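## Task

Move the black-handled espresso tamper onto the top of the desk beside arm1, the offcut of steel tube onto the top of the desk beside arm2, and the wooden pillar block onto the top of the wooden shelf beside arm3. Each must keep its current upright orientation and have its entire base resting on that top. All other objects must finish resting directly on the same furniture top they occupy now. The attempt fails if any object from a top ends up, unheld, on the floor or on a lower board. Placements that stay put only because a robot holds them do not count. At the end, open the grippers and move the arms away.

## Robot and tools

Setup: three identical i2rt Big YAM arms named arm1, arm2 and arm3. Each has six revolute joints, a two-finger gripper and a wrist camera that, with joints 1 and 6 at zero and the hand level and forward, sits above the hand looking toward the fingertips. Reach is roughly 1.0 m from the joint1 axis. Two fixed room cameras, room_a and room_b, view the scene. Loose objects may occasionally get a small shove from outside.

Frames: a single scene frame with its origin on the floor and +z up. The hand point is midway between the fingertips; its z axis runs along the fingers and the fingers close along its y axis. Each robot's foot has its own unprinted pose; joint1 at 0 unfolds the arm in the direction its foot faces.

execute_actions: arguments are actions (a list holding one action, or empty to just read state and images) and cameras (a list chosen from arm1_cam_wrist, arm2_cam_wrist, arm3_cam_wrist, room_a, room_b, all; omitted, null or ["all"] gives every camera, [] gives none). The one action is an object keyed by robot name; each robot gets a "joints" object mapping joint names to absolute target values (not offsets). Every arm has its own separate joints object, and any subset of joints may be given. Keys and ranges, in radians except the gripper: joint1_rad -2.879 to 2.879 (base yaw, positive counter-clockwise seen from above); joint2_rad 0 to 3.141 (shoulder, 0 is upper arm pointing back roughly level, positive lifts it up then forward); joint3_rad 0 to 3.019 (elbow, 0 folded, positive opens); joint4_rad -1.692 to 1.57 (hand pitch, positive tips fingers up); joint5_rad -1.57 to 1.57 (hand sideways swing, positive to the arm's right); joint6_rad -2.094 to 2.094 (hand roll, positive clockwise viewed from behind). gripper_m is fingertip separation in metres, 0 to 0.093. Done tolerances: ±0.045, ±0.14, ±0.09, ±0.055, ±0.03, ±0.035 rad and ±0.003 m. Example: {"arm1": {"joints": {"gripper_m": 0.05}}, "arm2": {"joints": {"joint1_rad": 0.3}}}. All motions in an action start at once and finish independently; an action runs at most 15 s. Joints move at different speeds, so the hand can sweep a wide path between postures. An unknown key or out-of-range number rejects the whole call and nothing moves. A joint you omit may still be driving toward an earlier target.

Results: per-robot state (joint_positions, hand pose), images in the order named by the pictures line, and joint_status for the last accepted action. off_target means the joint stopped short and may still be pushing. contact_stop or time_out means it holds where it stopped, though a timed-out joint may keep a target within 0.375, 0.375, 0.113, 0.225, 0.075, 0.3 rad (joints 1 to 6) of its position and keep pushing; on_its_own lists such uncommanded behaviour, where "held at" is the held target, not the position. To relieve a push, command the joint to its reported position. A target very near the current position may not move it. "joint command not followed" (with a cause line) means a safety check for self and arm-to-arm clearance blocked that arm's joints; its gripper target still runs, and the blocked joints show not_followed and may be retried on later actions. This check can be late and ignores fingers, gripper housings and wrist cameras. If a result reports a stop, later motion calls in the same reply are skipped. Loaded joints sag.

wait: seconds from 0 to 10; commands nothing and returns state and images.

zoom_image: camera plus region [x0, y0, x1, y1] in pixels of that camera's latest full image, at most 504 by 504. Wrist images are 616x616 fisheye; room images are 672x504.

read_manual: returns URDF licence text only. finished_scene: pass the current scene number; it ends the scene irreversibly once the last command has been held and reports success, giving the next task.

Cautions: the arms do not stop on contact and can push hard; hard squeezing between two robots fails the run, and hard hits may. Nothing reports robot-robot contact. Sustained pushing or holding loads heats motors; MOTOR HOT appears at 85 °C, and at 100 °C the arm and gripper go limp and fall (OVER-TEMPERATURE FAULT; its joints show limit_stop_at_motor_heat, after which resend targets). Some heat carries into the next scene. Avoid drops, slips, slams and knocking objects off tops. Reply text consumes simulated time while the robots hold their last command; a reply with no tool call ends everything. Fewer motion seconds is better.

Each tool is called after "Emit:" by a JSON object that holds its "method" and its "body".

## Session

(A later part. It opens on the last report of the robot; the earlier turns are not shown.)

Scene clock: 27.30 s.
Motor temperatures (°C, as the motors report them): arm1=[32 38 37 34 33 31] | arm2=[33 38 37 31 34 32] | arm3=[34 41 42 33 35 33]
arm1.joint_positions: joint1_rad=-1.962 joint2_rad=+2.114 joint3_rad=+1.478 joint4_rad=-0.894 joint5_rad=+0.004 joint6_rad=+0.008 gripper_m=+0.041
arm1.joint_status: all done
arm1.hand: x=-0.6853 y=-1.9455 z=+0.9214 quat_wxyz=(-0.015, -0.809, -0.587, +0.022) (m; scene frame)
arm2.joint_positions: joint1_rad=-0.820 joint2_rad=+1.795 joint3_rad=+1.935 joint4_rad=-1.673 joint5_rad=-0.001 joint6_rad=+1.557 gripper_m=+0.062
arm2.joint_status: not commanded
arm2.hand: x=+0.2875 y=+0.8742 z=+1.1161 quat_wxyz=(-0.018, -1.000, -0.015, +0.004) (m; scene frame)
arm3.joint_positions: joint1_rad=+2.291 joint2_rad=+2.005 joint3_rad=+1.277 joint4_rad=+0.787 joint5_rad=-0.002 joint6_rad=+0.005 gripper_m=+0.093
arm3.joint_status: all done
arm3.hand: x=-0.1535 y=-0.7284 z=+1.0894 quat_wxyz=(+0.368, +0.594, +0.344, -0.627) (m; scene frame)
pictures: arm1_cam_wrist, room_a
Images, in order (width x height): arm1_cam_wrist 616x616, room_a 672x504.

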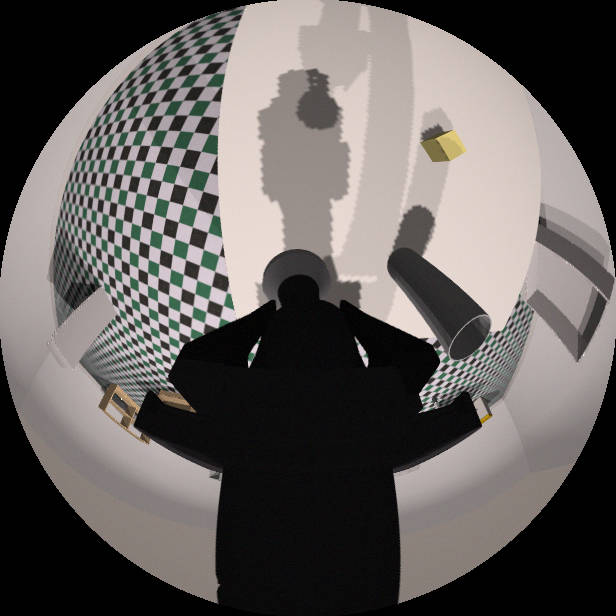

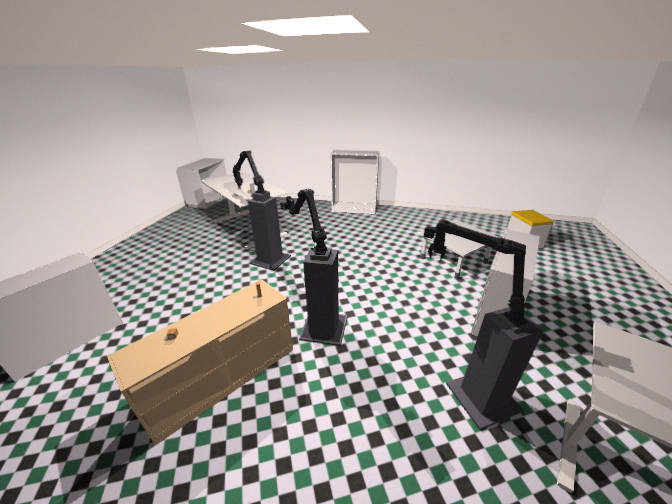

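Emit:
{"method": "execute_actions", "body": {"actions": [{"arm1":{"joints":{"joint1_rad":-1.9,"joint2_rad":2.33,"joint3_rad":1.575,"joint4_rad":-0.75}}}], "cameras": ["arm1_cam_wrist","room_a"]}}

Emit:
{"method": "zoom_image", "body": {"camera": "room_a", "region": [210,160,280,216]}}

Scene clock: 30.47 s.
Motor temperatures (°C, as the motors report them): arm1=[32 39 37 34 33 31] | arm2=[33 38 37 31 34 32] | arm3=[34 41 42 33 35 33]
arm1.joint_positions: joint1_rad=-1.898 joint2_rad=+2.367 joint3_rad=+1.537 joint4_rad=-0.757 joint5_rad=+0.003 joint6_rad=+0.008 gripper_m=+0.041
arm1.joint_status: all done
arm1.hand: x=-0.6491 y=-1.9584 z=+0.7936 quat_wxyz=(+0.002, -0.790, -0.613, +0.000) (m; scene frame)
arm2.joint_positions: joint1_rad=-0.820 joint2_rad=+1.795 joint3_rad=+1.935 joint4_rad=-1.673 joint5_rad=-0.001 joint6_rad=+1.557 gripper_m=+0.062
arm2.joint_status: not commanded
arm2.hand: x=+0.2875 y=+0.8742 z=+1.1161 quat_wxyz=(-0.018, -1.000, -0.015, +0.004) (m; scene frame)
arm3.joint_positions: joint1_rad=+2.291 joint2_rad=+2.005 joint3_rad=+1.277 joint4_rad=+0.787 joint5_rad=-0.002 joint6_rad=+0.005 gripper_m=+0.093
arm3.joint_status: not commanded
arm3.hand: x=-0.1535 y=-0.7284 z=+1.0894 quat_wxyz=(+0.368, +0.594, +0.344, -0.627) (m; scene frame)
pictures: arm1_cam_wrist, room_a
Images, in order (width x height): arm1_cam_wrist 616x616, room_a 672x504.

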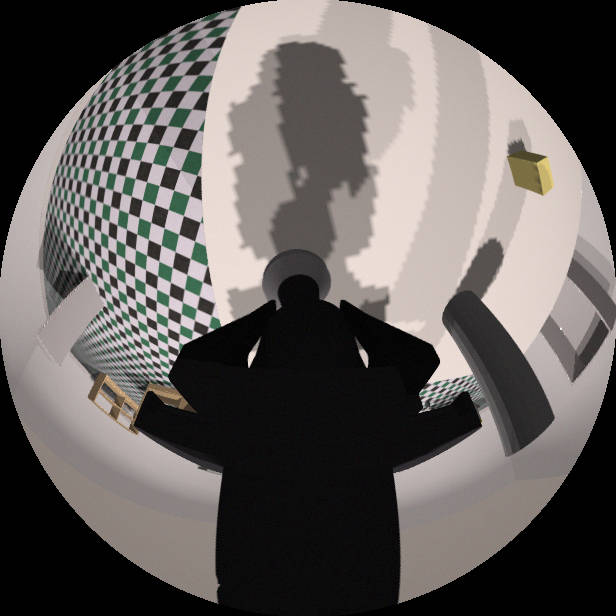

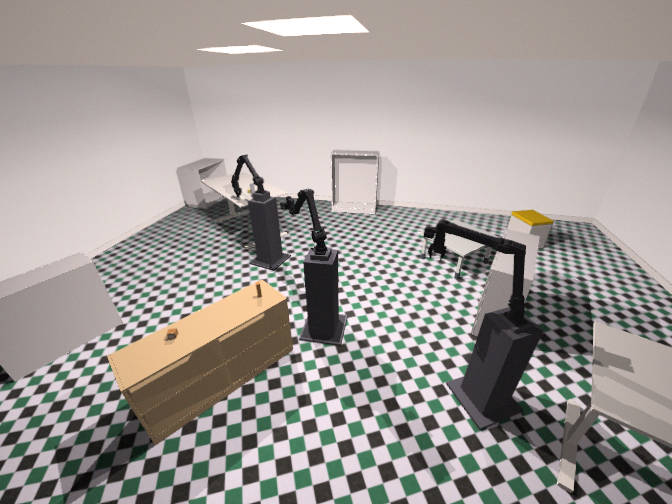

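Region (210, 160, 280, 216) of room_a's 672x504 image, scaled by 7.200, with more detail than that image has; it fills the top 403 rows of this view, and the rest is white.

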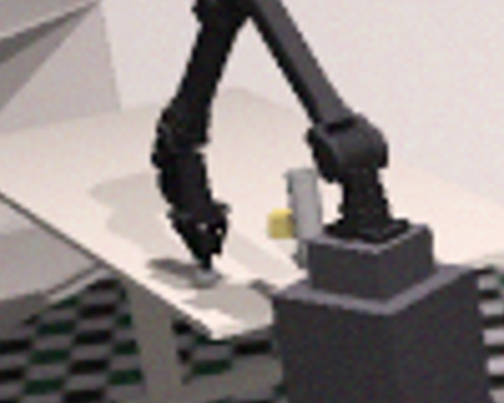

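Emit:
{"method": "execute_actions", "body": {"actions": [{"arm1":{"joints":{"joint2_rad":2.39,"joint4_rad":-0.715}}}], "cameras": ["arm1_cam_wrist"]}}

Scene clock: 31.40 s.
Motor temperatures (°C, as the motors report them): arm1=[32 39 37 34 33 31] | arm2=[33 38 37 31 34 32] | arm3=[34 41 42 33 35 33]
arm1.joint_positions: joint1_rad=-1.898 joint2_rad=+2.397 joint3_rad=+1.538 joint4_rad=-0.723 joint5_rad=+0.002 joint6_rad=+0.007 gripper_m=+0.040
arm1.joint_status: all done
arm1.hand: x=-0.6488 y=-1.9577 z=+0.7764 quat_wxyz=(+0.000, -0.790, -0.614, +0.001) (m; scene frame)
arm2.joint_positions: joint1_rad=-0.820 joint2_rad=+1.795 joint3_rad=+1.935 joint4_rad=-1.673 joint5_rad=-0.001 joint6_rad=+1.557 gripper_m=+0.062
arm2.joint_status: not commanded
arm2.hand: x=+0.2875 y=+0.8742 z=+1.1161 quat_wxyz=(-0.018, -1.000, -0.015, +0.004) (m; scene frame)
arm3.joint_positions: joint1_rad=+2.291 joint2_rad=+2.005 joint3_rad=+1.277 joint4_rad=+0.787 joint5_rad=-0.002 joint6_rad=+0.005 gripper_m=+0.093
arm3.joint_status: not commanded
arm3.hand: x=-0.1535 y=-0.7284 z=+1.0894 quat_wxyz=(+0.368, +0.594, +0.344, -0.627) (m; scene frame)
pictures: arm1_cam_wrist
Images, in order (width x height): arm1_cam_wrist 616x616.

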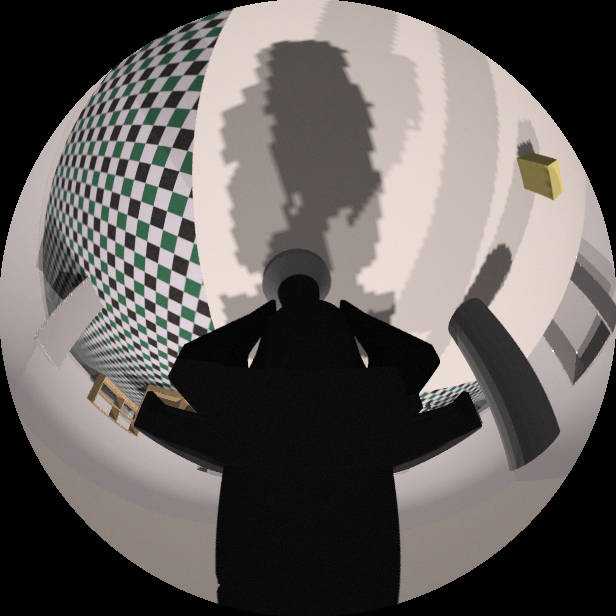

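Emit:
{"method": "execute_actions", "body": {"actions": [{"arm1":{"joints":{"joint2_rad":2.425}}}], "cameras": []}}

Scene clock: 31.97 s.
Motor temperatures (°C, as the motors report them): arm1=[32 39 37 34 33 31] | arm2=[33 38 37 31 34 32] | arm3=[34 41 42 33 35 33]
arm1.joint_positions: joint1_rad=-1.898 joint2_rad=+2.398 joint3_rad=+1.538 joint4_rad=-0.723 joint5_rad=+0.002 joint6_rad=+0.007 gripper_m=+0.040
arm1.joint_status: all done
arm1.hand: x=-0.6487 y=-1.9573 z=+0.7757 quat_wxyz=(+0.001, -0.790, -0.614, +0.001) (m; scene frame)
arm2.joint_positions: joint1_rad=-0.820 joint2_rad=+1.795 joint3_rad=+1.935 joint4_rad=-1.673 joint5_rad=-0.001 joint6_rad=+1.557 gripper_m=+0.062
arm2.joint_status: not commanded
arm2.hand: x=+0.2875 y=+0.8742 z=+1.1161 quat_wxyz=(-0.018, -1.000, -0.015, +0.004) (m; scene frame)
arm3.joint_positions: joint1_rad=+2.291 joint2_rad=+2.005 joint3_rad=+1.277 joint4_rad=+0.787 joint5_rad=-0.002 joint6_rad=+0.005 gripper_m=+0.093
arm3.joint_status: not commanded
arm3.hand: x=-0.1535 y=-0.7284 z=+1.0894 quat_wxyz=(+0.368, +0.594, +0.344, -0.627) (m; scene frame)
pictures: none
No camera images: the call's "cameras" was empty. Leave "cameras" out to get every camera's image.

Emit:
{"method": "execute_actions", "body": {"actions": [{"arm1":{"joints":{"joint2_rad":2.39,"gripper_m":0.08}}}], "cameras": []}}

Emit:
{"method": "execute_actions", "body": {"actions": [{"arm1":{"joints":{"joint2_rad":1.955,"joint3_rad":1.5,"joint4_rad":-1.05}}}], "cameras": []}}

Emit:
{"method": "execute_actions", "body": {"actions": [{"arm1":{"joints":{"joint1_rad":-2.285,"joint3_rad":1.44,"gripper_m":0.093}}}], "cameras": ["arm1_cam_wrist"]}}

Scene clock: 32.73 s.
Motor temperatures (°C, as the motors report them): arm1=[32 39 37 34 33 31] | arm2=[33 38 37 31 34 32] | arm3=[34 41 42 33 35 33]
arm1.joint_positions: joint1_rad=-1.898 joint2_rad=+2.398 joint3_rad=+1.538 joint4_rad=-0.723 joint5_rad=+0.001 joint6_rad=+0.007 gripper_m=+0.080
arm1.joint_status: all done
arm1.hand: x=-0.6485 y=-1.9574 z=+0.7757 quat_wxyz=(+0.000, -0.790, -0.614, +0.000) (m; scene frame)
arm2.joint_positions: joint1_rad=-0.820 joint2_rad=+1.795 joint3_rad=+1.935 joint4_rad=-1.673 joint5_rad=-0.001 joint6_rad=+1.557 gripper_m=+0.062
arm2.joint_status: not commanded
arm2.hand: x=+0.2875 y=+0.8742 z=+1.1161 quat_wxyz=(-0.018, -1.000, -0.015, +0.004) (m; scene frame)
arm3.joint_positions: joint1_rad=+2.291 joint2_rad=+2.005 joint3_rad=+1.277 joint4_rad=+0.787 joint5_rad=-0.002 joint6_rad=+0.005 gripper_m=+0.093
arm3.joint_status: not commanded
arm3.hand: x=-0.1535 y=-0.7284 z=+1.0894 quat_wxyz=(+0.368, +0.594, +0.344, -0.627) (m; scene frame)
pictures: none
No camera images: the call's "cameras" was empty. Leave "cameras" out to get every camera's image.

Scene clock: 34.33 s.
Motor temperatures (°C, as the motors report them): arm1=[32 39 37 34 33 31] | arm2=[33 38 37 31 34 32] | arm3=[34 41 42 33 35 33]
arm1.joint_positions: joint1_rad=-1.898 joint2_rad=+1.962 joint3_rad=+1.489 joint4_rad=-1.040 joint5_rad=+0.001 joint6_rad=+0.007 gripper_m=+0.080
arm1.joint_status: all done
arm1.hand: x=-0.6457 y=-1.9456 z=+1.0098 quat_wxyz=(-0.022, -0.789, -0.613, +0.028) (m; scene frame)
arm2.joint_positions: joint1_rad=-0.820 joint2_rad=+1.795 joint3_rad=+1.935 joint4_rad=-1.673 joint5_rad=-0.001 joint6_rad=+1.557 gripper_m=+0.062
arm2.joint_status: not commanded
arm2.hand: x=+0.2875 y=+0.8742 z=+1.1161 quat_wxyz=(-0.018, -1.000, -0.015, +0.004) (m; scene frame)
arm3.joint_positions: joint1_rad=+2.291 joint2_rad=+2.005 joint3_rad=+1.277 joint4_rad=+0.787 joint5_rad=-0.002 joint6_rad=+0.005 gripper_m=+0.093
arm3.joint_status: not commanded
arm3.hand: x=-0.1535 y=-0.7284 z=+1.0894 quat_wxyz=(+0.368, +0.594, +0.344, -0.627) (m; scene frame)
pictures: none
No camera images: the call's "cameras" was empty. Leave "cameras" out to get every camera's image.

Scene clock: 35.80 s.
Motor temperatures (°C, as the motors report them): arm1=[32 39 36 34 33 31] | arm2=[33 38 38 31 34 32] | arm3=[34 40 42 33 35 33]
arm1.joint_positions: joint1_rad=-2.286 joint2_rad=+1.961 joint3_rad=+1.443 joint4_rad=-1.041 joint5_rad=+0.001 joint6_rad=+0.006 gripper_m=+0.093
arm1.joint_status: all done
arm1.hand: x=-0.8376 y=-1.8344 z=+0.9934 quat_wxyz=(-0.007, -0.893, -0.450, +0.009) (m; scene frame)
arm2.joint_positions: joint1_rad=-0.820 joint2_rad=+1.795 joint3_rad=+1.935 joint4_rad=-1.673 joint5_rad=-0.001 joint6_rad=+1.557 gripper_m=+0.062
arm2.joint_status: not commanded
arm2.hand: x=+0.2875 y=+0.8742 z=+1.1161 quat_wxyz=(-0.018, -1.000, -0.015, +0.004) (m; scene frame)
arm3.joint_positions: joint1_rad=+2.291 joint2_rad=+2.005 joint3_rad=+1.277 joint4_rad=+0.787 joint5_rad=-0.002 joint6_rad=+0.005 gripper_m=+0.093
arm3.joint_status: not commanded
arm3.hand: x=-0.1535 y=-0.7284 z=+1.0894 quat_wxyz=(+0.368, +0.594, +0.344, -0.627) (m; scene frame)
pictures: arm1_cam_wrist
Images, in order (width x height): arm1_cam_wrist 616x616.

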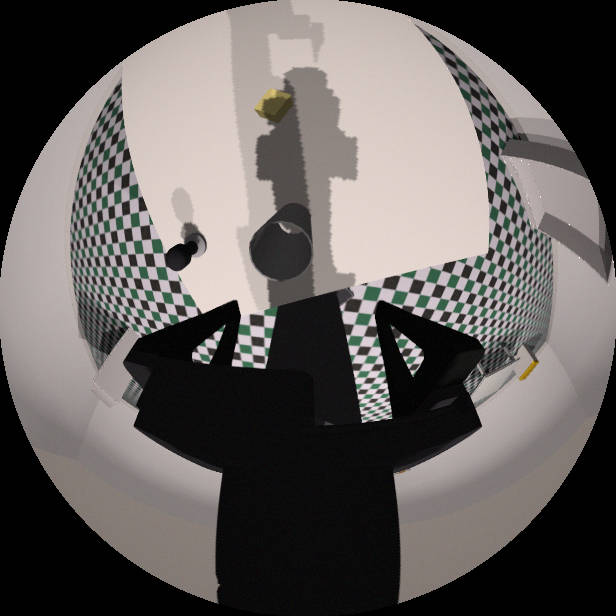

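Emit:
{"method": "execute_actions", "body": {"actions": [{"arm1":{"joints":{"joint1_rad":-2.235,"joint2_rad":2.03,"joint4_rad":-0.96}}}], "cameras": ["arm1_cam_wrist"]}}

Scene clock: 36.80 s.
Motor temperatures (°C, as the motors report them): arm1=[32 39 36 34 33 31] | arm2=[33 38 38 31 34 32] | arm3=[34 40 42 33 35 33]
arm1.joint_positions: joint1_rad=-2.238 joint2_rad=+2.038 joint3_rad=+1.443 joint4_rad=-0.972 joint5_rad=+0.001 joint6_rad=+0.006 gripper_m=+0.093
arm1.joint_status: all done
arm1.hand: x=-0.8194 y=-1.8558 z=+0.9515 quat_wxyz=(-0.005, -0.882, -0.472, +0.006) (m; scene frame)
arm2.joint_positions: joint1_rad=-0.820 joint2_rad=+1.795 joint3_rad=+1.935 joint4_rad=-1.673 joint5_rad=-0.001 joint6_rad=+1.557 gripper_m=+0.062
arm2.joint_status: not commanded
arm2.hand: x=+0.2875 y=+0.8742 z=+1.1161 quat_wxyz=(-0.018, -1.000, -0.015, +0.004) (m; scene frame)
arm3.joint_positions: joint1_rad=+2.291 joint2_rad=+2.005 joint3_rad=+1.277 joint4_rad=+0.787 joint5_rad=-0.002 joint6_rad=+0.005 gripper_m=+0.093
arm3.joint_status: not commanded
arm3.hand: x=-0.1535 y=-0.7284 z=+1.0894 quat_wxyz=(+0.368, +0.594, +0.344, -0.627) (m; scene frame)
pictures: arm1_cam_wrist
Images, in order (width x height): arm1_cam_wrist 616x616.

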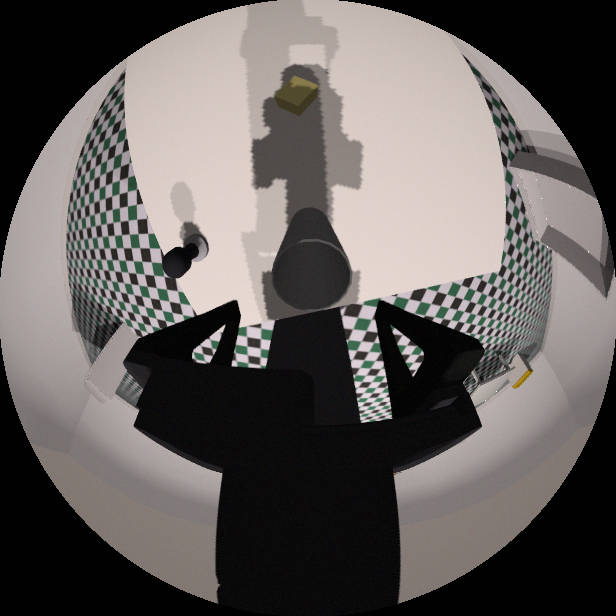

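Emit:
{"method": "execute_actions", "body": {"actions": [{"arm1":{"joints":{"joint1_rad":-2.25,"joint2_rad":2.165,"joint3_rad":1.4,"joint4_rad":-0.8}}}], "cameras": ["arm1_cam_wrist"]}}

Emit:
{"method": "execute_actions", "body": {"actions": [{"arm1":{"joints":{"gripper_m":0.04}}}], "cameras": ["arm1_cam_wrist"]}}

Scene clock: 37.97 s.
Motor temperatures (°C, as the motors report them): arm1=[32 39 36 34 33 31] | arm2=[33 38 38 31 34 32] | arm3=[34 40 42 33 35 33]
arm1.joint_positions: joint1_rad=-2.238 joint2_rad=+2.183 joint3_rad=+1.394 joint4_rad=-0.812 joint5_rad=+0.001 joint6_rad=+0.006 gripper_m=+0.093
arm1.joint_status: all done
arm1.hand: x=-0.8122 y=-1.8458 z=+0.8580 quat_wxyz=(+0.003, -0.882, -0.472, -0.009) (m; scene frame)
arm2.joint_positions: joint1_rad=-0.820 joint2_rad=+1.795 joint3_rad=+1.935 joint4_rad=-1.673 joint5_rad=-0.001 joint6_rad=+1.557 gripper_m=+0.062
arm2.joint_status: not commanded
arm2.hand: x=+0.2875 y=+0.8742 z=+1.1161 quat_wxyz=(-0.018, -1.000, -0.015, +0.004) (m; scene frame)
arm3.joint_positions: joint1_rad=+2.291 joint2_rad=+2.005 joint3_rad=+1.277 joint4_rad=+0.787 joint5_rad=-0.002 joint6_rad=+0.005 gripper_m=+0.093
arm3.joint_status: not commanded
arm3.hand: x=-0.1535 y=-0.7284 z=+1.0894 quat_wxyz=(+0.368, +0.594, +0.344, -0.627) (m; scene frame)
pictures: arm1_cam_wrist
Images, in order (width x height): arm1_cam_wrist 616x616.

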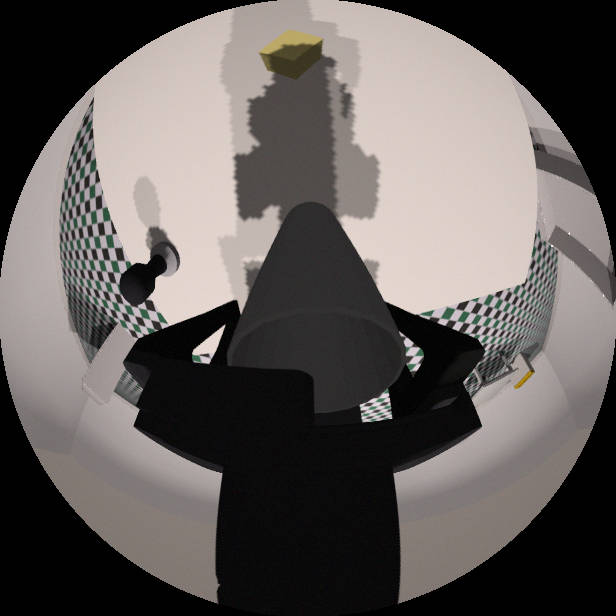

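Scene clock: 38.57 s.
Motor temperatures (°C, as the motors report them): arm1=[32 39 36 34 33 31] | arm2=[33 38 38 31 34 32] | arm3=[34 40 42 33 35 33]
arm1.joint_positions: joint1_rad=-2.239 joint2_rad=+2.183 joint3_rad=+1.394 joint4_rad=-0.811 joint5_rad=+0.001 joint6_rad=+0.005 gripper_m=+0.057
arm1.joint_status: gripper_m off_target (ended at +0.057, target +0.040)
arm1.hand: x=-0.8128 y=-1.8456 z=+0.8580 quat_wxyz=(+0.002, -0.882, -0.471, -0.009) (m; scene frame)
arm2.joint_positions: joint1_rad=-0.820 joint2_rad=+1.795 joint3_rad=+1.935 joint4_rad=-1.673 joint5_rad=-0.001 joint6_rad=+1.557 gripper_m=+0.062
arm2.joint_status: not commanded
arm2.hand: x=+0.2875 y=+0.8742 z=+1.1161 quat_wxyz=(-0.018, -1.000, -0.015, +0.004) (m; scene frame)
arm3.joint_positions: joint1_rad=+2.291 joint2_rad=+2.005 joint3_rad=+1.277 joint4_rad=+0.787 joint5_rad=-0.002 joint6_rad=+0.005 gripper_m=+0.093
arm3.joint_status: not commanded
arm3.hand: x=-0.1535 y=-0.7284 z=+1.0894 quat_wxyz=(+0.368, +0.594, +0.344, -0.627) (m; scene frame)
pictures: arm1_cam_wrist
Images, in order (width x height): arm1_cam_wrist 616x616.

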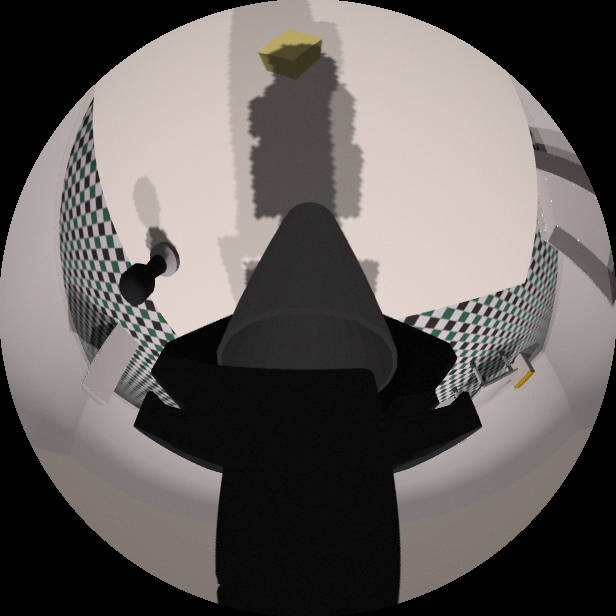

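Emit:
{"method": "execute_actions", "body": {"actions": [{"arm1":{"joints":{"joint2_rad":1.8,"joint3_rad":1.6,"joint4_rad":-1.31}},"arm3":{"joints":{"joint2_rad":2.13,"joint4_rad":0.88}}}], "cameras": []}}

Emit:
{"method": "execute_actions", "body": {"actions": [{"arm1":{"joints":{"joint1_rad":1.015,"joint6_rad":1.57,"joint2_rad":1.98,"joint3_rad":1.94,"joint4_rad":-1.45}}}], "cameras": ["arm1_cam_wrist","arm3_cam_wrist"]}}

Scene clock: 40.37 s.
Motor temperatures (°C, as the motors report them): arm1=[32 39 37 34 33 31] | arm2=[33 38 38 31 34 32] | arm3=[34 40 42 33 35 33]
arm1.joint_positions: joint1_rad=-2.239 joint2_rad=+1.845 joint3_rad=+1.568 joint4_rad=-1.303 joint5_rad=+0.001 joint6_rad=+0.005 gripper_m=+0.057
arm1.joint_status: all done
arm1.hand: x=-0.8110 y=-1.8409 z=+1.0997 quat_wxyz=(-0.002, -0.882, -0.471, +0.000) (m; scene frame)
arm2.joint_positions: joint1_rad=-0.820 joint2_rad=+1.795 joint3_rad=+1.935 joint4_rad=-1.673 joint5_rad=-0.001 joint6_rad=+1.557 gripper_m=+0.062
arm2.joint_status: not commanded
arm2.hand: x=+0.2875 y=+0.8742 z=+1.1161 quat_wxyz=(-0.018, -1.000, -0.015, +0.004) (m; scene frame)
arm3.joint_positions: joint1_rad=+2.291 joint2_rad=+2.116 joint3_rad=+1.277 joint4_rad=+0.866 joint5_rad=-0.002 joint6_rad=+0.005 gripper_m=+0.093
arm3.joint_status: all done
arm3.hand: x=-0.1554 y=-0.7317 z=+1.0256 quat_wxyz=(+0.362, +0.604, +0.350, -0.618) (m; scene frame)
pictures: none
No camera images: the call's "cameras" was empty. Leave "cameras" out to get every camera's image.

Scene clock: 43.30 s.
Motor temperatures (°C, as the motors report them): arm1=[32 39 38 34 33 31] | arm2=[33 38 38 31 34 32] | arm3=[34 41 42 33 35 33]
arm1.joint_positions: joint1_rad=+1.022 joint2_rad=+2.035 joint3_rad=+1.889 joint4_rad=-1.438 joint5_rad=-0.006 joint6_rad=+1.561 gripper_m=+0.057
arm1.joint_status: all done
arm1.hand: x=-0.2244 y=-0.8176 z=+1.0962 quat_wxyz=(+0.004, -0.226, -0.974, +0.012) (m; scene frame)
arm2.joint_positions: joint1_rad=-0.820 joint2_rad=+1.795 joint3_rad=+1.935 joint4_rad=-1.673 joint5_rad=-0.001 joint6_rad=+1.557 gripper_m=+0.062
arm2.joint_status: not commanded
arm2.hand: x=+0.2875 y=+0.8742 z=+1.1161 quat_wxyz=(-0.018, -1.000, -0.015, +0.004) (m; scene frame)
arm3.joint_positions: joint1_rad=+2.291 joint2_rad=+2.116 joint3_rad=+1.277 joint4_rad=+0.866 joint5_rad=-0.002 joint6_rad=+0.005 gripper_m=+0.093
arm3.joint_status: not commanded
arm3.hand: x=-0.1554 y=-0.7317 z=+1.0256 quat_wxyz=(+0.362, +0.604, +0.350, -0.618) (m; scene frame)
pictures: arm1_cam_wrist, arm3_cam_wrist
Images, in order (width x height): arm1_cam_wrist 616x616, arm3_cam_wrist 616x616.

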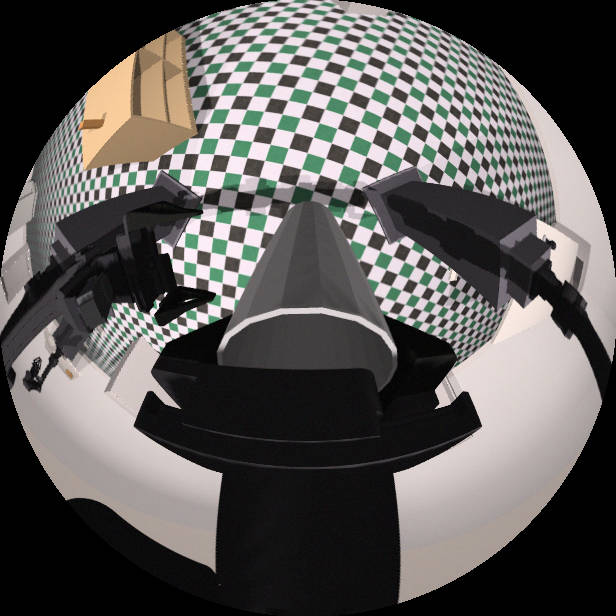

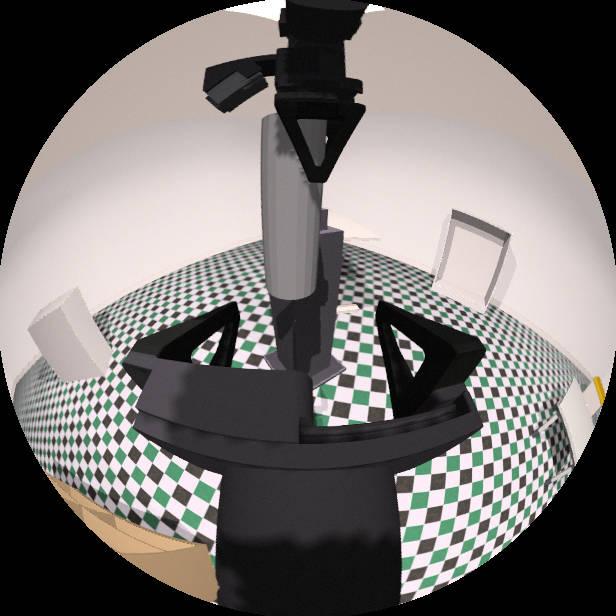

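Emit:
{"method": "execute_actions", "body": {"actions": [{"arm3":{"joints":{"joint1_rad":2.32,"joint2_rad":2.22,"joint3_rad":1.49,"joint4_rad":0.76}}}], "cameras": ["arm3_cam_wrist"]}}

Emit:
{"method": "execute_actions", "body": {"actions": [{"arm3":{"joints":{"joint2_rad":2.35,"joint3_rad":1.8,"joint4_rad":0.575}}}], "cameras": ["arm1_cam_wrist","arm3_cam_wrist"]}}

Scene clock: 44.47 s.
Motor temperatures (°C, as the motors report them): arm1=[32 39 38 34 33 31] | arm2=[33 38 38 31 34 32] | arm3=[34 41 42 33 35 33]
arm1.joint_positions: joint1_rad=+1.022 joint2_rad=+2.035 joint3_rad=+1.889 joint4_rad=-1.438 joint5_rad=-0.006 joint6_rad=+1.561 gripper_m=+0.057
arm1.joint_status: not commanded
arm1.hand: x=-0.2244 y=-0.8176 z=+1.0962 quat_wxyz=(+0.004, -0.226, -0.974, +0.012) (m; scene frame)
arm2.joint_positions: joint1_rad=-0.820 joint2_rad=+1.795 joint3_rad=+1.935 joint4_rad=-1.673 joint5_rad=-0.001 joint6_rad=+1.557 gripper_m=+0.062
arm2.joint_status: not commanded
arm2.hand: x=+0.2875 y=+0.8742 z=+1.1161 quat_wxyz=(-0.018, -1.000, -0.015, +0.004) (m; scene frame)
arm3.joint_positions: joint1_rad=+2.313 joint2_rad=+2.203 joint3_rad=+1.446 joint4_rad=+0.767 joint5_rad=-0.002 joint6_rad=+0.005 gripper_m=+0.093
arm3.joint_status: all done
arm3.hand: x=-0.1626 y=-0.7812 z=+1.0198 quat_wxyz=(+0.366, +0.605, +0.360, -0.609) (m; scene frame)
pictures: arm3_cam_wrist
Images, in order (width x height): arm3_cam_wrist 616x616.

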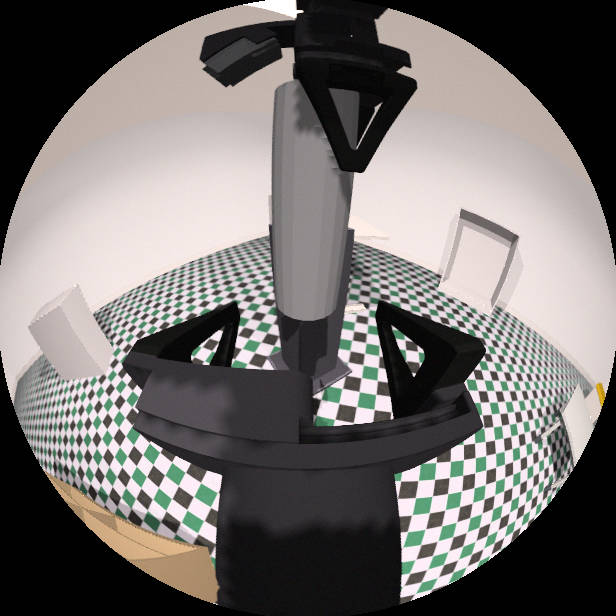

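Scene clock: 45.60 s.
Motor temperatures (°C, as the motors report them): arm1=[32 40 38 34 33 31] | arm2=[33 38 38 31 34 32] | arm3=[34 41 42 33 35 33]
arm1.joint_positions: joint1_rad=+1.022 joint2_rad=+2.035 joint3_rad=+1.889 joint4_rad=-1.438 joint5_rad=-0.006 joint6_rad=+1.561 gripper_m=+0.057
arm1.joint_status: not commanded
arm1.hand: x=-0.2244 y=-0.8176 z=+1.0962 quat_wxyz=(+0.004, -0.226, -0.974, +0.012) (m; scene frame)
arm2.joint_positions: joint1_rad=-0.820 joint2_rad=+1.795 joint3_rad=+1.935 joint4_rad=-1.673 joint5_rad=-0.001 joint6_rad=+1.557 gripper_m=+0.062
arm2.joint_status: not commanded
arm2.hand: x=+0.2875 y=+0.8742 z=+1.1161 quat_wxyz=(-0.018, -1.000, -0.015, +0.004) (m; scene frame)
arm3.joint_positions: joint1_rad=+2.313 joint2_rad=+2.332 joint3_rad=+1.755 joint4_rad=+0.583 joint5_rad=-0.002 joint6_rad=+0.005 gripper_m=+0.093
arm3.joint_status: all done
arm3.hand: x=-0.1978 y=-0.8465 z=+1.0348 quat_wxyz=(+0.365, +0.606, +0.360, -0.608) (m; scene frame)
pictures: arm1_cam_wrist, arm3_cam_wrist
Images, in order (width x height): arm1_cam_wrist 616x616, arm3_cam_wrist 616x616.

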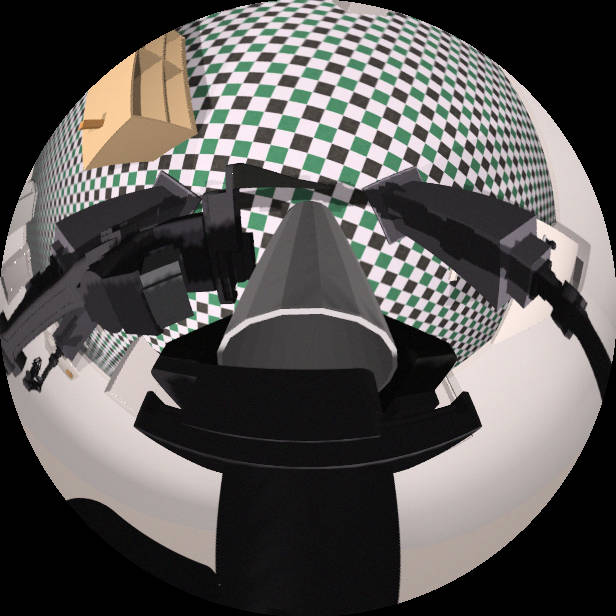

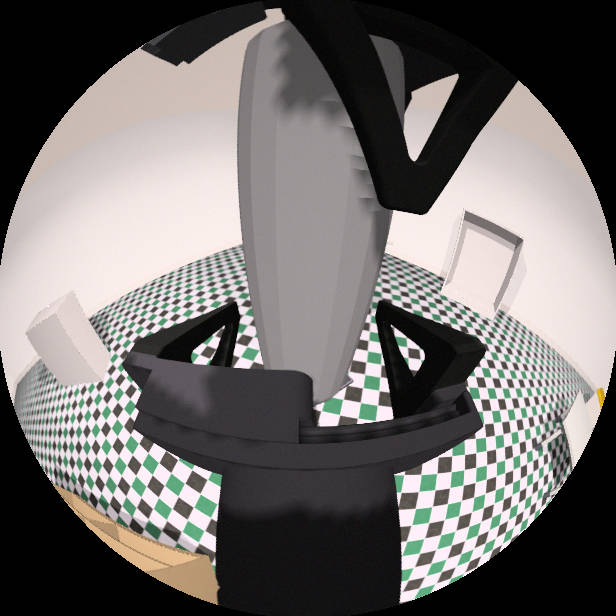

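Emit:
{"method": "execute_actions", "body": {"actions": [{"arm3":{"joints":{"gripper_m":0.04}}}], "cameras": ["arm3_cam_wrist"]}}

Emit:
{"method": "execute_actions", "body": {"actions": [{"arm1":{"joints":{"gripper_m":0.072}},"arm3":{"joints":{"joint2_rad":2.31,"joint4_rad":0.62}}}], "cameras": []}}

Emit:
{"method": "execute_actions", "body": {"actions": [{"arm1":{"joints":{"joint2_rad":1.8,"joint4_rad":-1.66}}}], "cameras": ["arm3_cam_wrist"]}}

Scene clock: 46.37 s.
Motor temperatures (°C, as the motors report them): arm1=[32 40 38 34 33 31] | arm2=[33 38 38 31 34 32] | arm3=[34 41 43 33 35 33]
arm1.joint_positions: joint1_rad=+1.022 joint2_rad=+2.035 joint3_rad=+1.889 joint4_rad=-1.438 joint5_rad=-0.004 joint6_rad=+1.564 gripper_m=+0.057
arm1.joint_status: not commanded
arm1.hand: x=-0.2238 y=-0.8179 z=+1.0965 quat_wxyz=(+0.003, -0.227, -0.974, +0.012) (m; scene frame)
arm2.joint_positions: joint1_rad=-0.820 joint2_rad=+1.795 joint3_rad=+1.935 joint4_rad=-1.673 joint5_rad=-0.001 joint6_rad=+1.557 gripper_m=+0.062
arm2.joint_status: not commanded
arm2.hand: x=+0.2875 y=+0.8742 z=+1.1161 quat_wxyz=(-0.018, -1.000, -0.015, +0.004) (m; scene frame)
arm3.joint_positions: joint1_rad=+2.313 joint2_rad=+2.332 joint3_rad=+1.755 joint4_rad=+0.583 joint5_rad=+0.000 joint6_rad=+0.008 gripper_m=+0.059
arm3.joint_status: gripper_m off_target (ended at +0.059, target +0.040)
arm3.hand: x=-0.1980 y=-0.8464 z=+1.0348 quat_wxyz=(+0.366, +0.607, +0.359, -0.607) (m; scene frame)
pictures: arm3_cam_wrist
Images, in order (width x height): arm3_cam_wrist 616x616.

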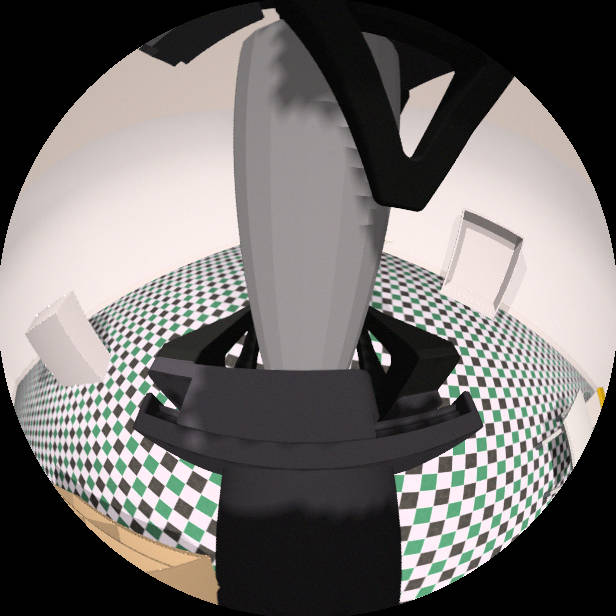

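Scene clock: 47.17 s.
Motor temperatures (°C, as the motors report them): arm1=[32 40 38 34 33 31] | arm2=[33 38 38 31 34 32] | arm3=[34 41 43 33 35 33]
arm1.joint_positions: joint1_rad=+1.022 joint2_rad=+1.987 joint3_rad=+1.889 joint4_rad=-1.438 joint5_rad=-0.004 joint6_rad=+1.564 gripper_m=+0.072
arm1.joint_status: all done
arm1.hand: x=-0.2242 y=-0.8185 z=+1.1253 quat_wxyz=(-0.002, -0.227, -0.974, -0.011) (m; scene frame)
arm2.joint_positions: joint1_rad=-0.820 joint2_rad=+1.795 joint3_rad=+1.935 joint4_rad=-1.673 joint5_rad=-0.001 joint6_rad=+1.557 gripper_m=+0.062
arm2.joint_status: not commanded
arm2.hand: x=+0.2875 y=+0.8742 z=+1.1161 quat_wxyz=(-0.018, -1.000, -0.015, +0.004) (m; scene frame)
arm3.joint_positions: joint1_rad=+2.313 joint2_rad=+2.334 joint3_rad=+1.755 joint4_rad=+0.583 joint5_rad=+0.000 joint6_rad=+0.008 gripper_m=+0.059
arm3.joint_status: all done
arm3.hand: x=-0.1977 y=-0.8465 z=+1.0335 quat_wxyz=(+0.365, +0.607, +0.359, -0.607) (m; scene frame)
pictures: none
No camera images: the call's "cameras" was empty. Leave "cameras" out to get every camera's image.

Scene clock: 48.50 s.
Motor temperatures (°C, as the motors report them): arm1=[32 40 39 34 33 31] | arm2=[33 38 38 31 34 32] | arm3=[34 41 43 33 35 33]
arm1.joint_positions: joint1_rad=+1.022 joint2_rad=+1.801 joint3_rad=+1.903 joint4_rad=-1.651 joint5_rad=-0.003 joint6_rad=+1.564 gripper_m=+0.072
arm1.joint_status: all done
arm1.hand: x=-0.2535 y=-0.8762 z=+1.2369 quat_wxyz=(-0.001, -0.227, -0.974, -0.005) (m; scene frame)
arm2.joint_positions: joint1_rad=-0.820 joint2_rad=+1.795 joint3_rad=+1.935 joint4_rad=-1.673 joint5_rad=-0.001 joint6_rad=+1.557 gripper_m=+0.062
arm2.joint_status: not commanded
arm2.hand: x=+0.2875 y=+0.8742 z=+1.1161 quat_wxyz=(-0.018, -1.000, -0.015, +0.004) (m; scene frame)
arm3.joint_positions: joint1_rad=+2.314 joint2_rad=+2.334 joint3_rad=+1.755 joint4_rad=+0.583 joint5_rad=+0.000 joint6_rad=+0.004 gripper_m=+0.059
arm3.joint_status: not commanded
arm3.hand: x=-0.1971 y=-0.8469 z=+1.0335 quat_wxyz=(+0.365, +0.606, +0.361, -0.607) (m; scene frame)
pictures: arm3_cam_wrist
Images, in order (width x height): arm3_cam_wrist 616x616.

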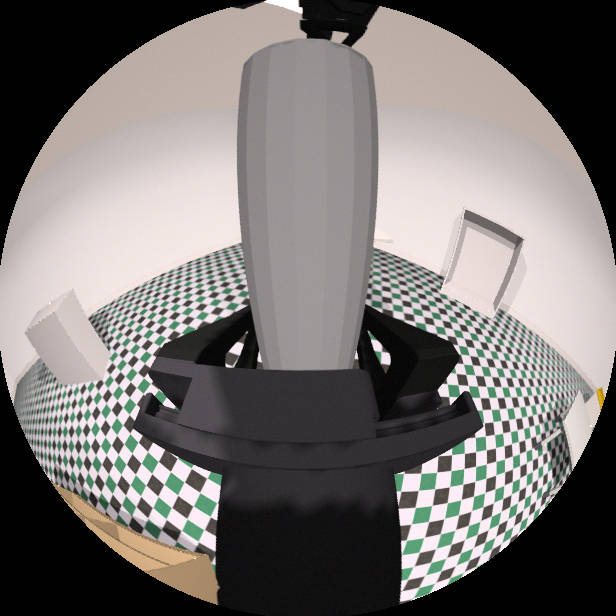

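Emit:
{"method": "execute_actions", "body": {"actions": [{"arm3":{"joints":{"joint1_rad":-0.05}},"arm2":{"joints":{"gripper_m":0.093,"joint2_rad":2.0,"joint3_rad":2.09,"joint4_rad":-1.63,"joint1_rad":-0.84}}}], "cameras": []}}

Emit:
{"method": "execute_actions", "body": {"actions": [{"arm3":{"joints":{"joint2_rad":2.47,"joint4_rad":0.8}}}], "cameras": []}}

Emit:
{"method": "execute_actions", "body": {"actions": [{"arm3":{"joints":{"joint1_rad":-0.369}}}], "cameras": ["arm2_cam_wrist","arm3_cam_wrist"]}}

Scene clock: 51.43 s.
Motor temperatures (°C, as the motors report them): arm1=[32 40 39 34 33 31] | arm2=[33 38 38 31 34 32] | arm3=[34 42 44 33 35 33]
arm1.joint_positions: joint1_rad=+1.022 joint2_rad=+1.801 joint3_rad=+1.903 joint4_rad=-1.651 joint5_rad=-0.003 joint6_rad=+1.564 gripper_m=+0.072
arm1.joint_status: not commanded
arm1.hand: x=-0.2535 y=-0.8762 z=+1.2369 quat_wxyz=(-0.001, -0.227, -0.974, -0.005) (m; scene frame)
arm2.joint_positions: joint1_rad=-0.832 joint2_rad=+2.001 joint3_rad=+2.051 joint4_rad=-1.636 joint5_rad=-0.001 joint6_rad=+1.557 gripper_m=+0.093
arm2.joint_status: all done
arm2.hand: x=+0.2799 y=+0.8150 z=+1.0431 quat_wxyz=(+0.009, -1.000, -0.008, +0.004) (m; scene frame)
arm3.joint_positions: joint1_rad=-0.044 joint2_rad=+2.334 joint3_rad=+1.755 joint4_rad=+0.583 joint5_rad=+0.002 joint6_rad=-0.002 gripper_m=+0.059
arm3.joint_status: all done
arm3.hand: x=-0.0267 y=+0.8052 z=+1.0338 quat_wxyz=(-0.425, +0.566, -0.422, -0.567) (m; scene frame)
pictures: none
No camera images: the call's "cameras" was empty. Leave "cameras" out to get every camera's image.

Scene clock: 52.60 s.
Motor temperatures (°C, as the motors report them): arm1=[32 39 39 34 33 31] | arm2=[33 38 38 31 34 32] | arm3=[34 42 44 33 35 33]
arm1.joint_positions: joint1_rad=+1.022 joint2_rad=+1.801 joint3_rad=+1.903 joint4_rad=-1.651 joint5_rad=-0.003 joint6_rad=+1.564 gripper_m=+0.072
arm1.joint_status: not commanded
arm1.hand: x=-0.2535 y=-0.8762 z=+1.2369 quat_wxyz=(-0.001, -0.227, -0.974, -0.005) (m; scene frame)
arm2.joint_positions: joint1_rad=-0.832 joint2_rad=+2.001 joint3_rad=+2.051 joint4_rad=-1.636 joint5_rad=-0.001 joint6_rad=+1.557 gripper_m=+0.093
arm2.joint_status: not commanded
arm2.hand: x=+0.2799 y=+0.8150 z=+1.0431 quat_wxyz=(+0.009, -1.000, -0.008, +0.004) (m; scene frame)
arm3.joint_positions: joint1_rad=-0.044 joint2_rad=+2.514 joint3_rad=+1.755 joint4_rad=+0.760 joint5_rad=+0.002 joint6_rad=-0.002 gripper_m=+0.059
arm3.joint_status: all done
arm3.hand: x=-0.0247 y=+0.7985 z=+0.9199 quat_wxyz=(-0.424, +0.566, -0.422, -0.567) (m; scene frame)
pictures: none
No camera images: the call's "cameras" was empty. Leave "cameras" out to get every camera's image.

Scene clock: 54.60 s.
Motor temperatures (°C, as the motors report them): arm1=[32 39 39 34 33 31] | arm2=[33 39 39 31 34 32] | arm3=[34 43 45 33 35 33]
arm1.joint_positions: joint1_rad=+1.022 joint2_rad=+1.801 joint3_rad=+1.903 joint4_rad=-1.651 joint5_rad=-0.003 joint6_rad=+1.564 gripper_m=+0.072
arm1.joint_status: not commanded
arm1.hand: x=-0.2535 y=-0.8762 z=+1.2369 quat_wxyz=(-0.001, -0.227, -0.974, -0.005) (m; scene frame)
arm2.joint_positions: joint1_rad=-0.832 joint2_rad=+2.001 joint3_rad=+2.051 joint4_rad=-1.636 joint5_rad=-0.001 joint6_rad=+1.557 gripper_m=+0.093
arm2.joint_status: not commanded
arm2.hand: x=+0.2799 y=+0.8150 z=+1.0431 quat_wxyz=(+0.009, -1.000, -0.008, +0.004) (m; scene frame)
arm3.joint_positions: joint1_rad=-0.364 joint2_rad=+2.514 joint3_rad=+1.755 joint4_rad=+0.760 joint5_rad=-0.001 joint6_rad=+0.001 gripper_m=+0.059
arm3.joint_status: all done
arm3.hand: x=+0.2558 y=+0.8349 z=+0.9199 quat_wxyz=(-0.507, +0.492, -0.507, -0.493) (m; scene frame)
pictures: arm2_cam_wrist, arm3_cam_wrist
Images, in order (width x height): arm2_cam_wrist 616x616, arm3_cam_wrist 616x616.

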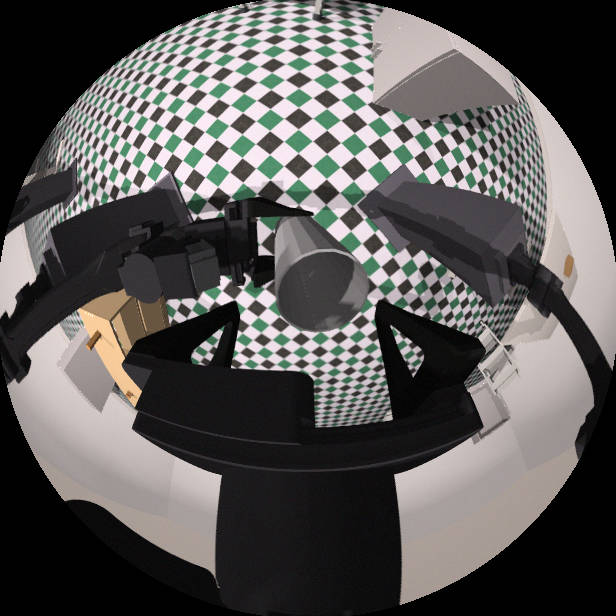

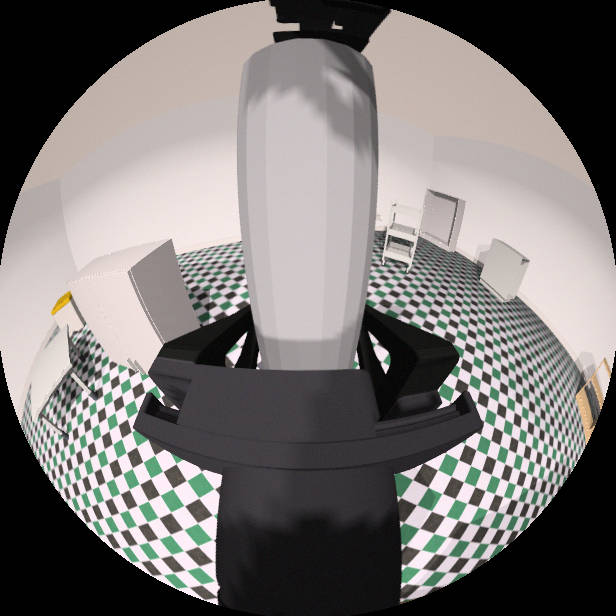

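Emit:
{"method": "execute_actions", "body": {"actions": [{"arm3":{"joints":{"joint4_rad":0.89,"joint2_rad":2.5}},"arm2":{"joints":{"joint1_rad":-0.853,"gripper_m":0.08}}}], "cameras": ["arm2_cam_wrist","arm3_cam_wrist"]}}

Scene clock: 55.47 s.
Motor temperatures (°C, as the motors report them): arm1=[32 39 39 34 33 31] | arm2=[33 39 39 31 34 32] | arm3=[34 43 45 33 35 33]
arm1.joint_positions: joint1_rad=+1.022 joint2_rad=+1.801 joint3_rad=+1.903 joint4_rad=-1.651 joint5_rad=-0.003 joint6_rad=+1.564 gripper_m=+0.072
arm1.joint_status: not commanded
arm1.hand: x=-0.2535 y=-0.8762 z=+1.2369 quat_wxyz=(-0.001, -0.227, -0.974, -0.005) (m; scene frame)
arm2.joint_positions: joint1_rad=-0.846 joint2_rad=+2.001 joint3_rad=+2.051 joint4_rad=-1.636 joint5_rad=-0.001 joint6_rad=+1.557 gripper_m=+0.080
arm2.joint_status: all done
arm2.hand: x=+0.2714 y=+0.8150 z=+1.0432 quat_wxyz=(+0.009, -1.000, -0.001, +0.004) (m; scene frame)
arm3.joint_positions: joint1_rad=-0.364 joint2_rad=+2.514 joint3_rad=+1.755 joint4_rad=+0.847 joint5_rad=-0.001 joint6_rad=+0.001 gripper_m=+0.059
arm3.joint_status: all done
arm3.hand: x=+0.2558 y=+0.8340 z=+0.9413 quat_wxyz=(-0.529, +0.470, -0.484, -0.514) (m; scene frame)
pictures: arm2_cam_wrist, arm3_cam_wrist
Images, in order (width x height): arm2_cam_wrist 616x616, arm3_cam_wrist 616x616.

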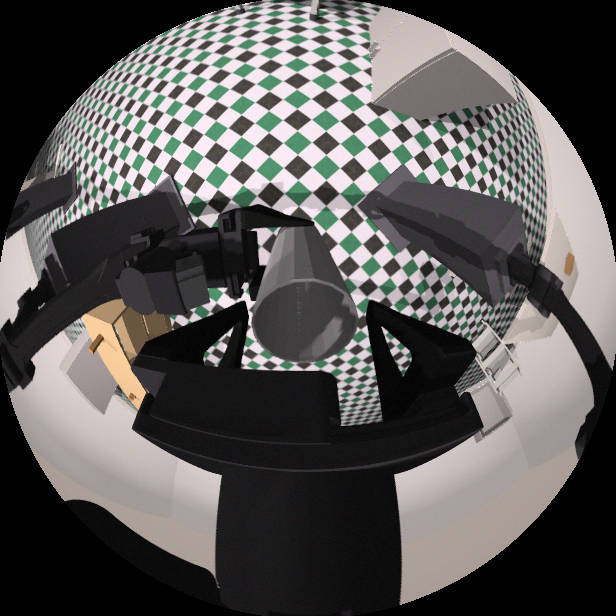

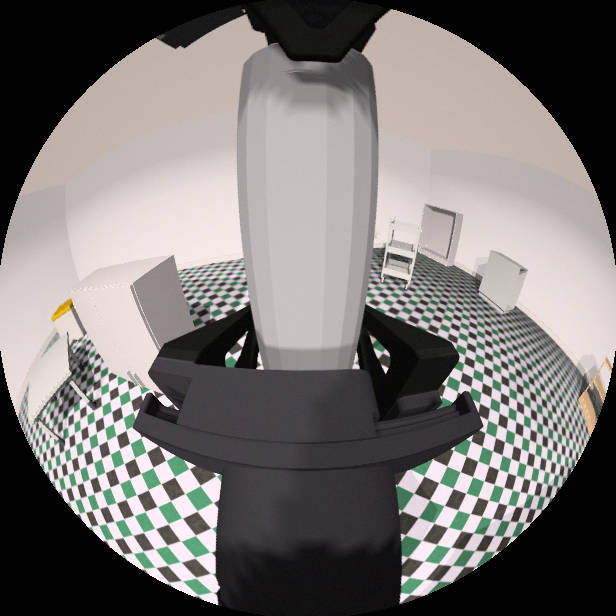

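Emit:
{"method": "execute_actions", "body": {"actions": [{"arm2":{"joints":{"joint3_rad":1.925,"joint4_rad":-1.495}}}], "cameras": ["arm2_cam_wrist","arm3_cam_wrist"]}}

Emit:
{"method": "execute_actions", "body": {"actions": [{"arm2":{"joints":{"gripper_m":0.04}}}], "cameras": ["arm3_cam_wrist"]}}

Scene clock: 56.50 s.
Motor temperatures (°C, as the motors report them): arm1=[32 39 39 34 33 31] | arm2=[33 39 38 31 34 32] | arm3=[34 43 45 33 35 33]
arm1.joint_positions: joint1_rad=+1.022 joint2_rad=+1.801 joint3_rad=+1.903 joint4_rad=-1.651 joint5_rad=-0.003 joint6_rad=+1.564 gripper_m=+0.072
arm1.joint_status: not commanded
arm1.hand: x=-0.2535 y=-0.8762 z=+1.2369 quat_wxyz=(-0.001, -0.227, -0.974, -0.005) (m; scene frame)
arm2.joint_positions: joint1_rad=-0.846 joint2_rad=+1.994 joint3_rad=+1.932 joint4_rad=-1.505 joint5_rad=-0.001 joint6_rad=+1.557 gripper_m=+0.080
arm2.joint_status: all done
arm2.hand: x=+0.2709 y=+0.8129 z=+1.0017 quat_wxyz=(+0.000, -1.000, -0.001, +0.004) (m; scene frame)
arm3.joint_positions: joint1_rad=-0.364 joint2_rad=+2.514 joint3_rad=+1.755 joint4_rad=+0.847 joint5_rad=-0.001 joint6_rad=+0.001 gripper_m=+0.059
arm3.joint_status: not commanded
arm3.hand: x=+0.2558 y=+0.8340 z=+0.9413 quat_wxyz=(-0.529, +0.470, -0.484, -0.514) (m; scene frame)
pictures: arm2_cam_wrist, arm3_cam_wrist
Images, in order (width x height): arm2_cam_wrist 616x616, arm3_cam_wrist 616x616.

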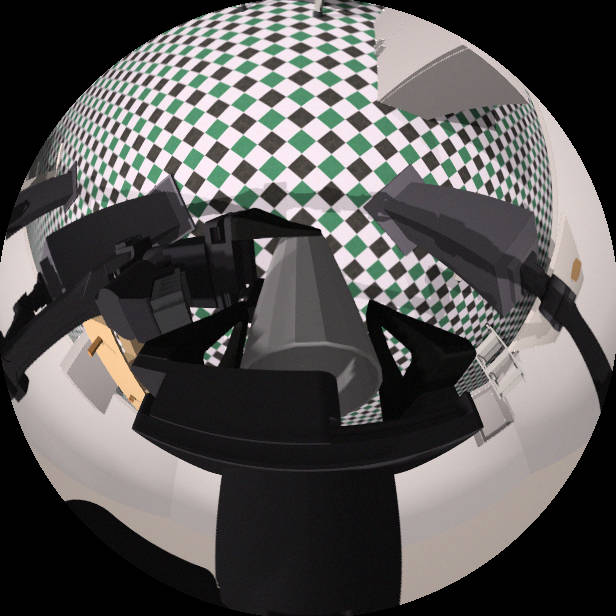

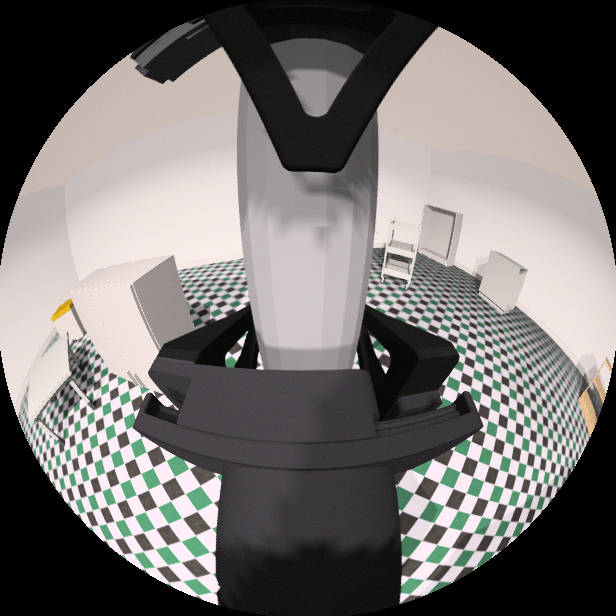

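Scene clock: 57.07 s.
Motor temperatures (°C, as the motors report them): arm1=[32 39 39 34 33 31] | arm2=[33 39 38 31 34 32] | arm3=[34 43 45 33 35 33]
arm1.joint_positions: joint1_rad=+1.022 joint2_rad=+1.801 joint3_rad=+1.903 joint4_rad=-1.651 joint5_rad=-0.003 joint6_rad=+1.564 gripper_m=+0.072
arm1.joint_status: not commanded
arm1.hand: x=-0.2535 y=-0.8762 z=+1.2369 quat_wxyz=(-0.001, -0.227, -0.974, -0.005) (m; scene frame)
arm2.joint_positions: joint1_rad=-0.846 joint2_rad=+1.994 joint3_rad=+1.932 joint4_rad=-1.503 joint5_rad=-0.001 joint6_rad=+1.558 gripper_m=+0.060
arm2.joint_status: gripper_m off_target (ended at +0.060, target +0.040)
arm2.hand: x=+0.2709 y=+0.8124 z=+1.0017 quat_wxyz=(-0.001, -1.000, -0.001, +0.004) (m; scene frame)
arm3.joint_positions: joint1_rad=-0.364 joint2_rad=+2.514 joint3_rad=+1.755 joint4_rad=+0.848 joint5_rad=-0.001 joint6_rad=+0.001 gripper_m=+0.059
arm3.joint_status: not commanded
arm3.hand: x=+0.2558 y=+0.8340 z=+0.9414 quat_wxyz=(-0.529, +0.470, -0.484, -0.514) (m; scene frame)
pictures: arm3_cam_wrist
Images, in order (width x height): arm3_cam_wrist 616x616.

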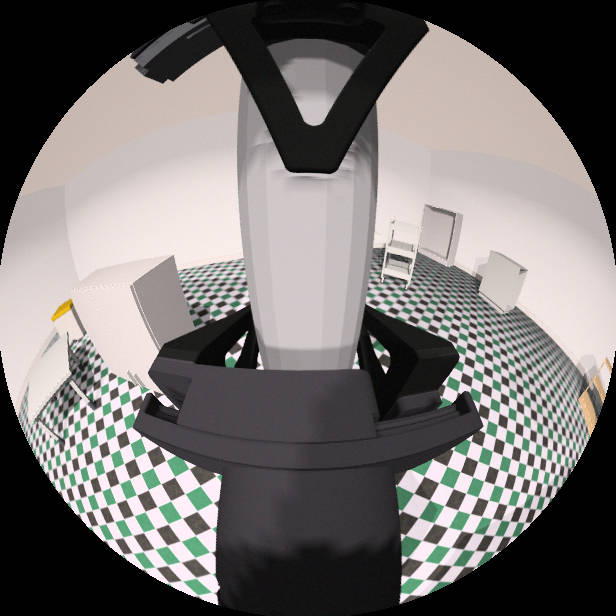

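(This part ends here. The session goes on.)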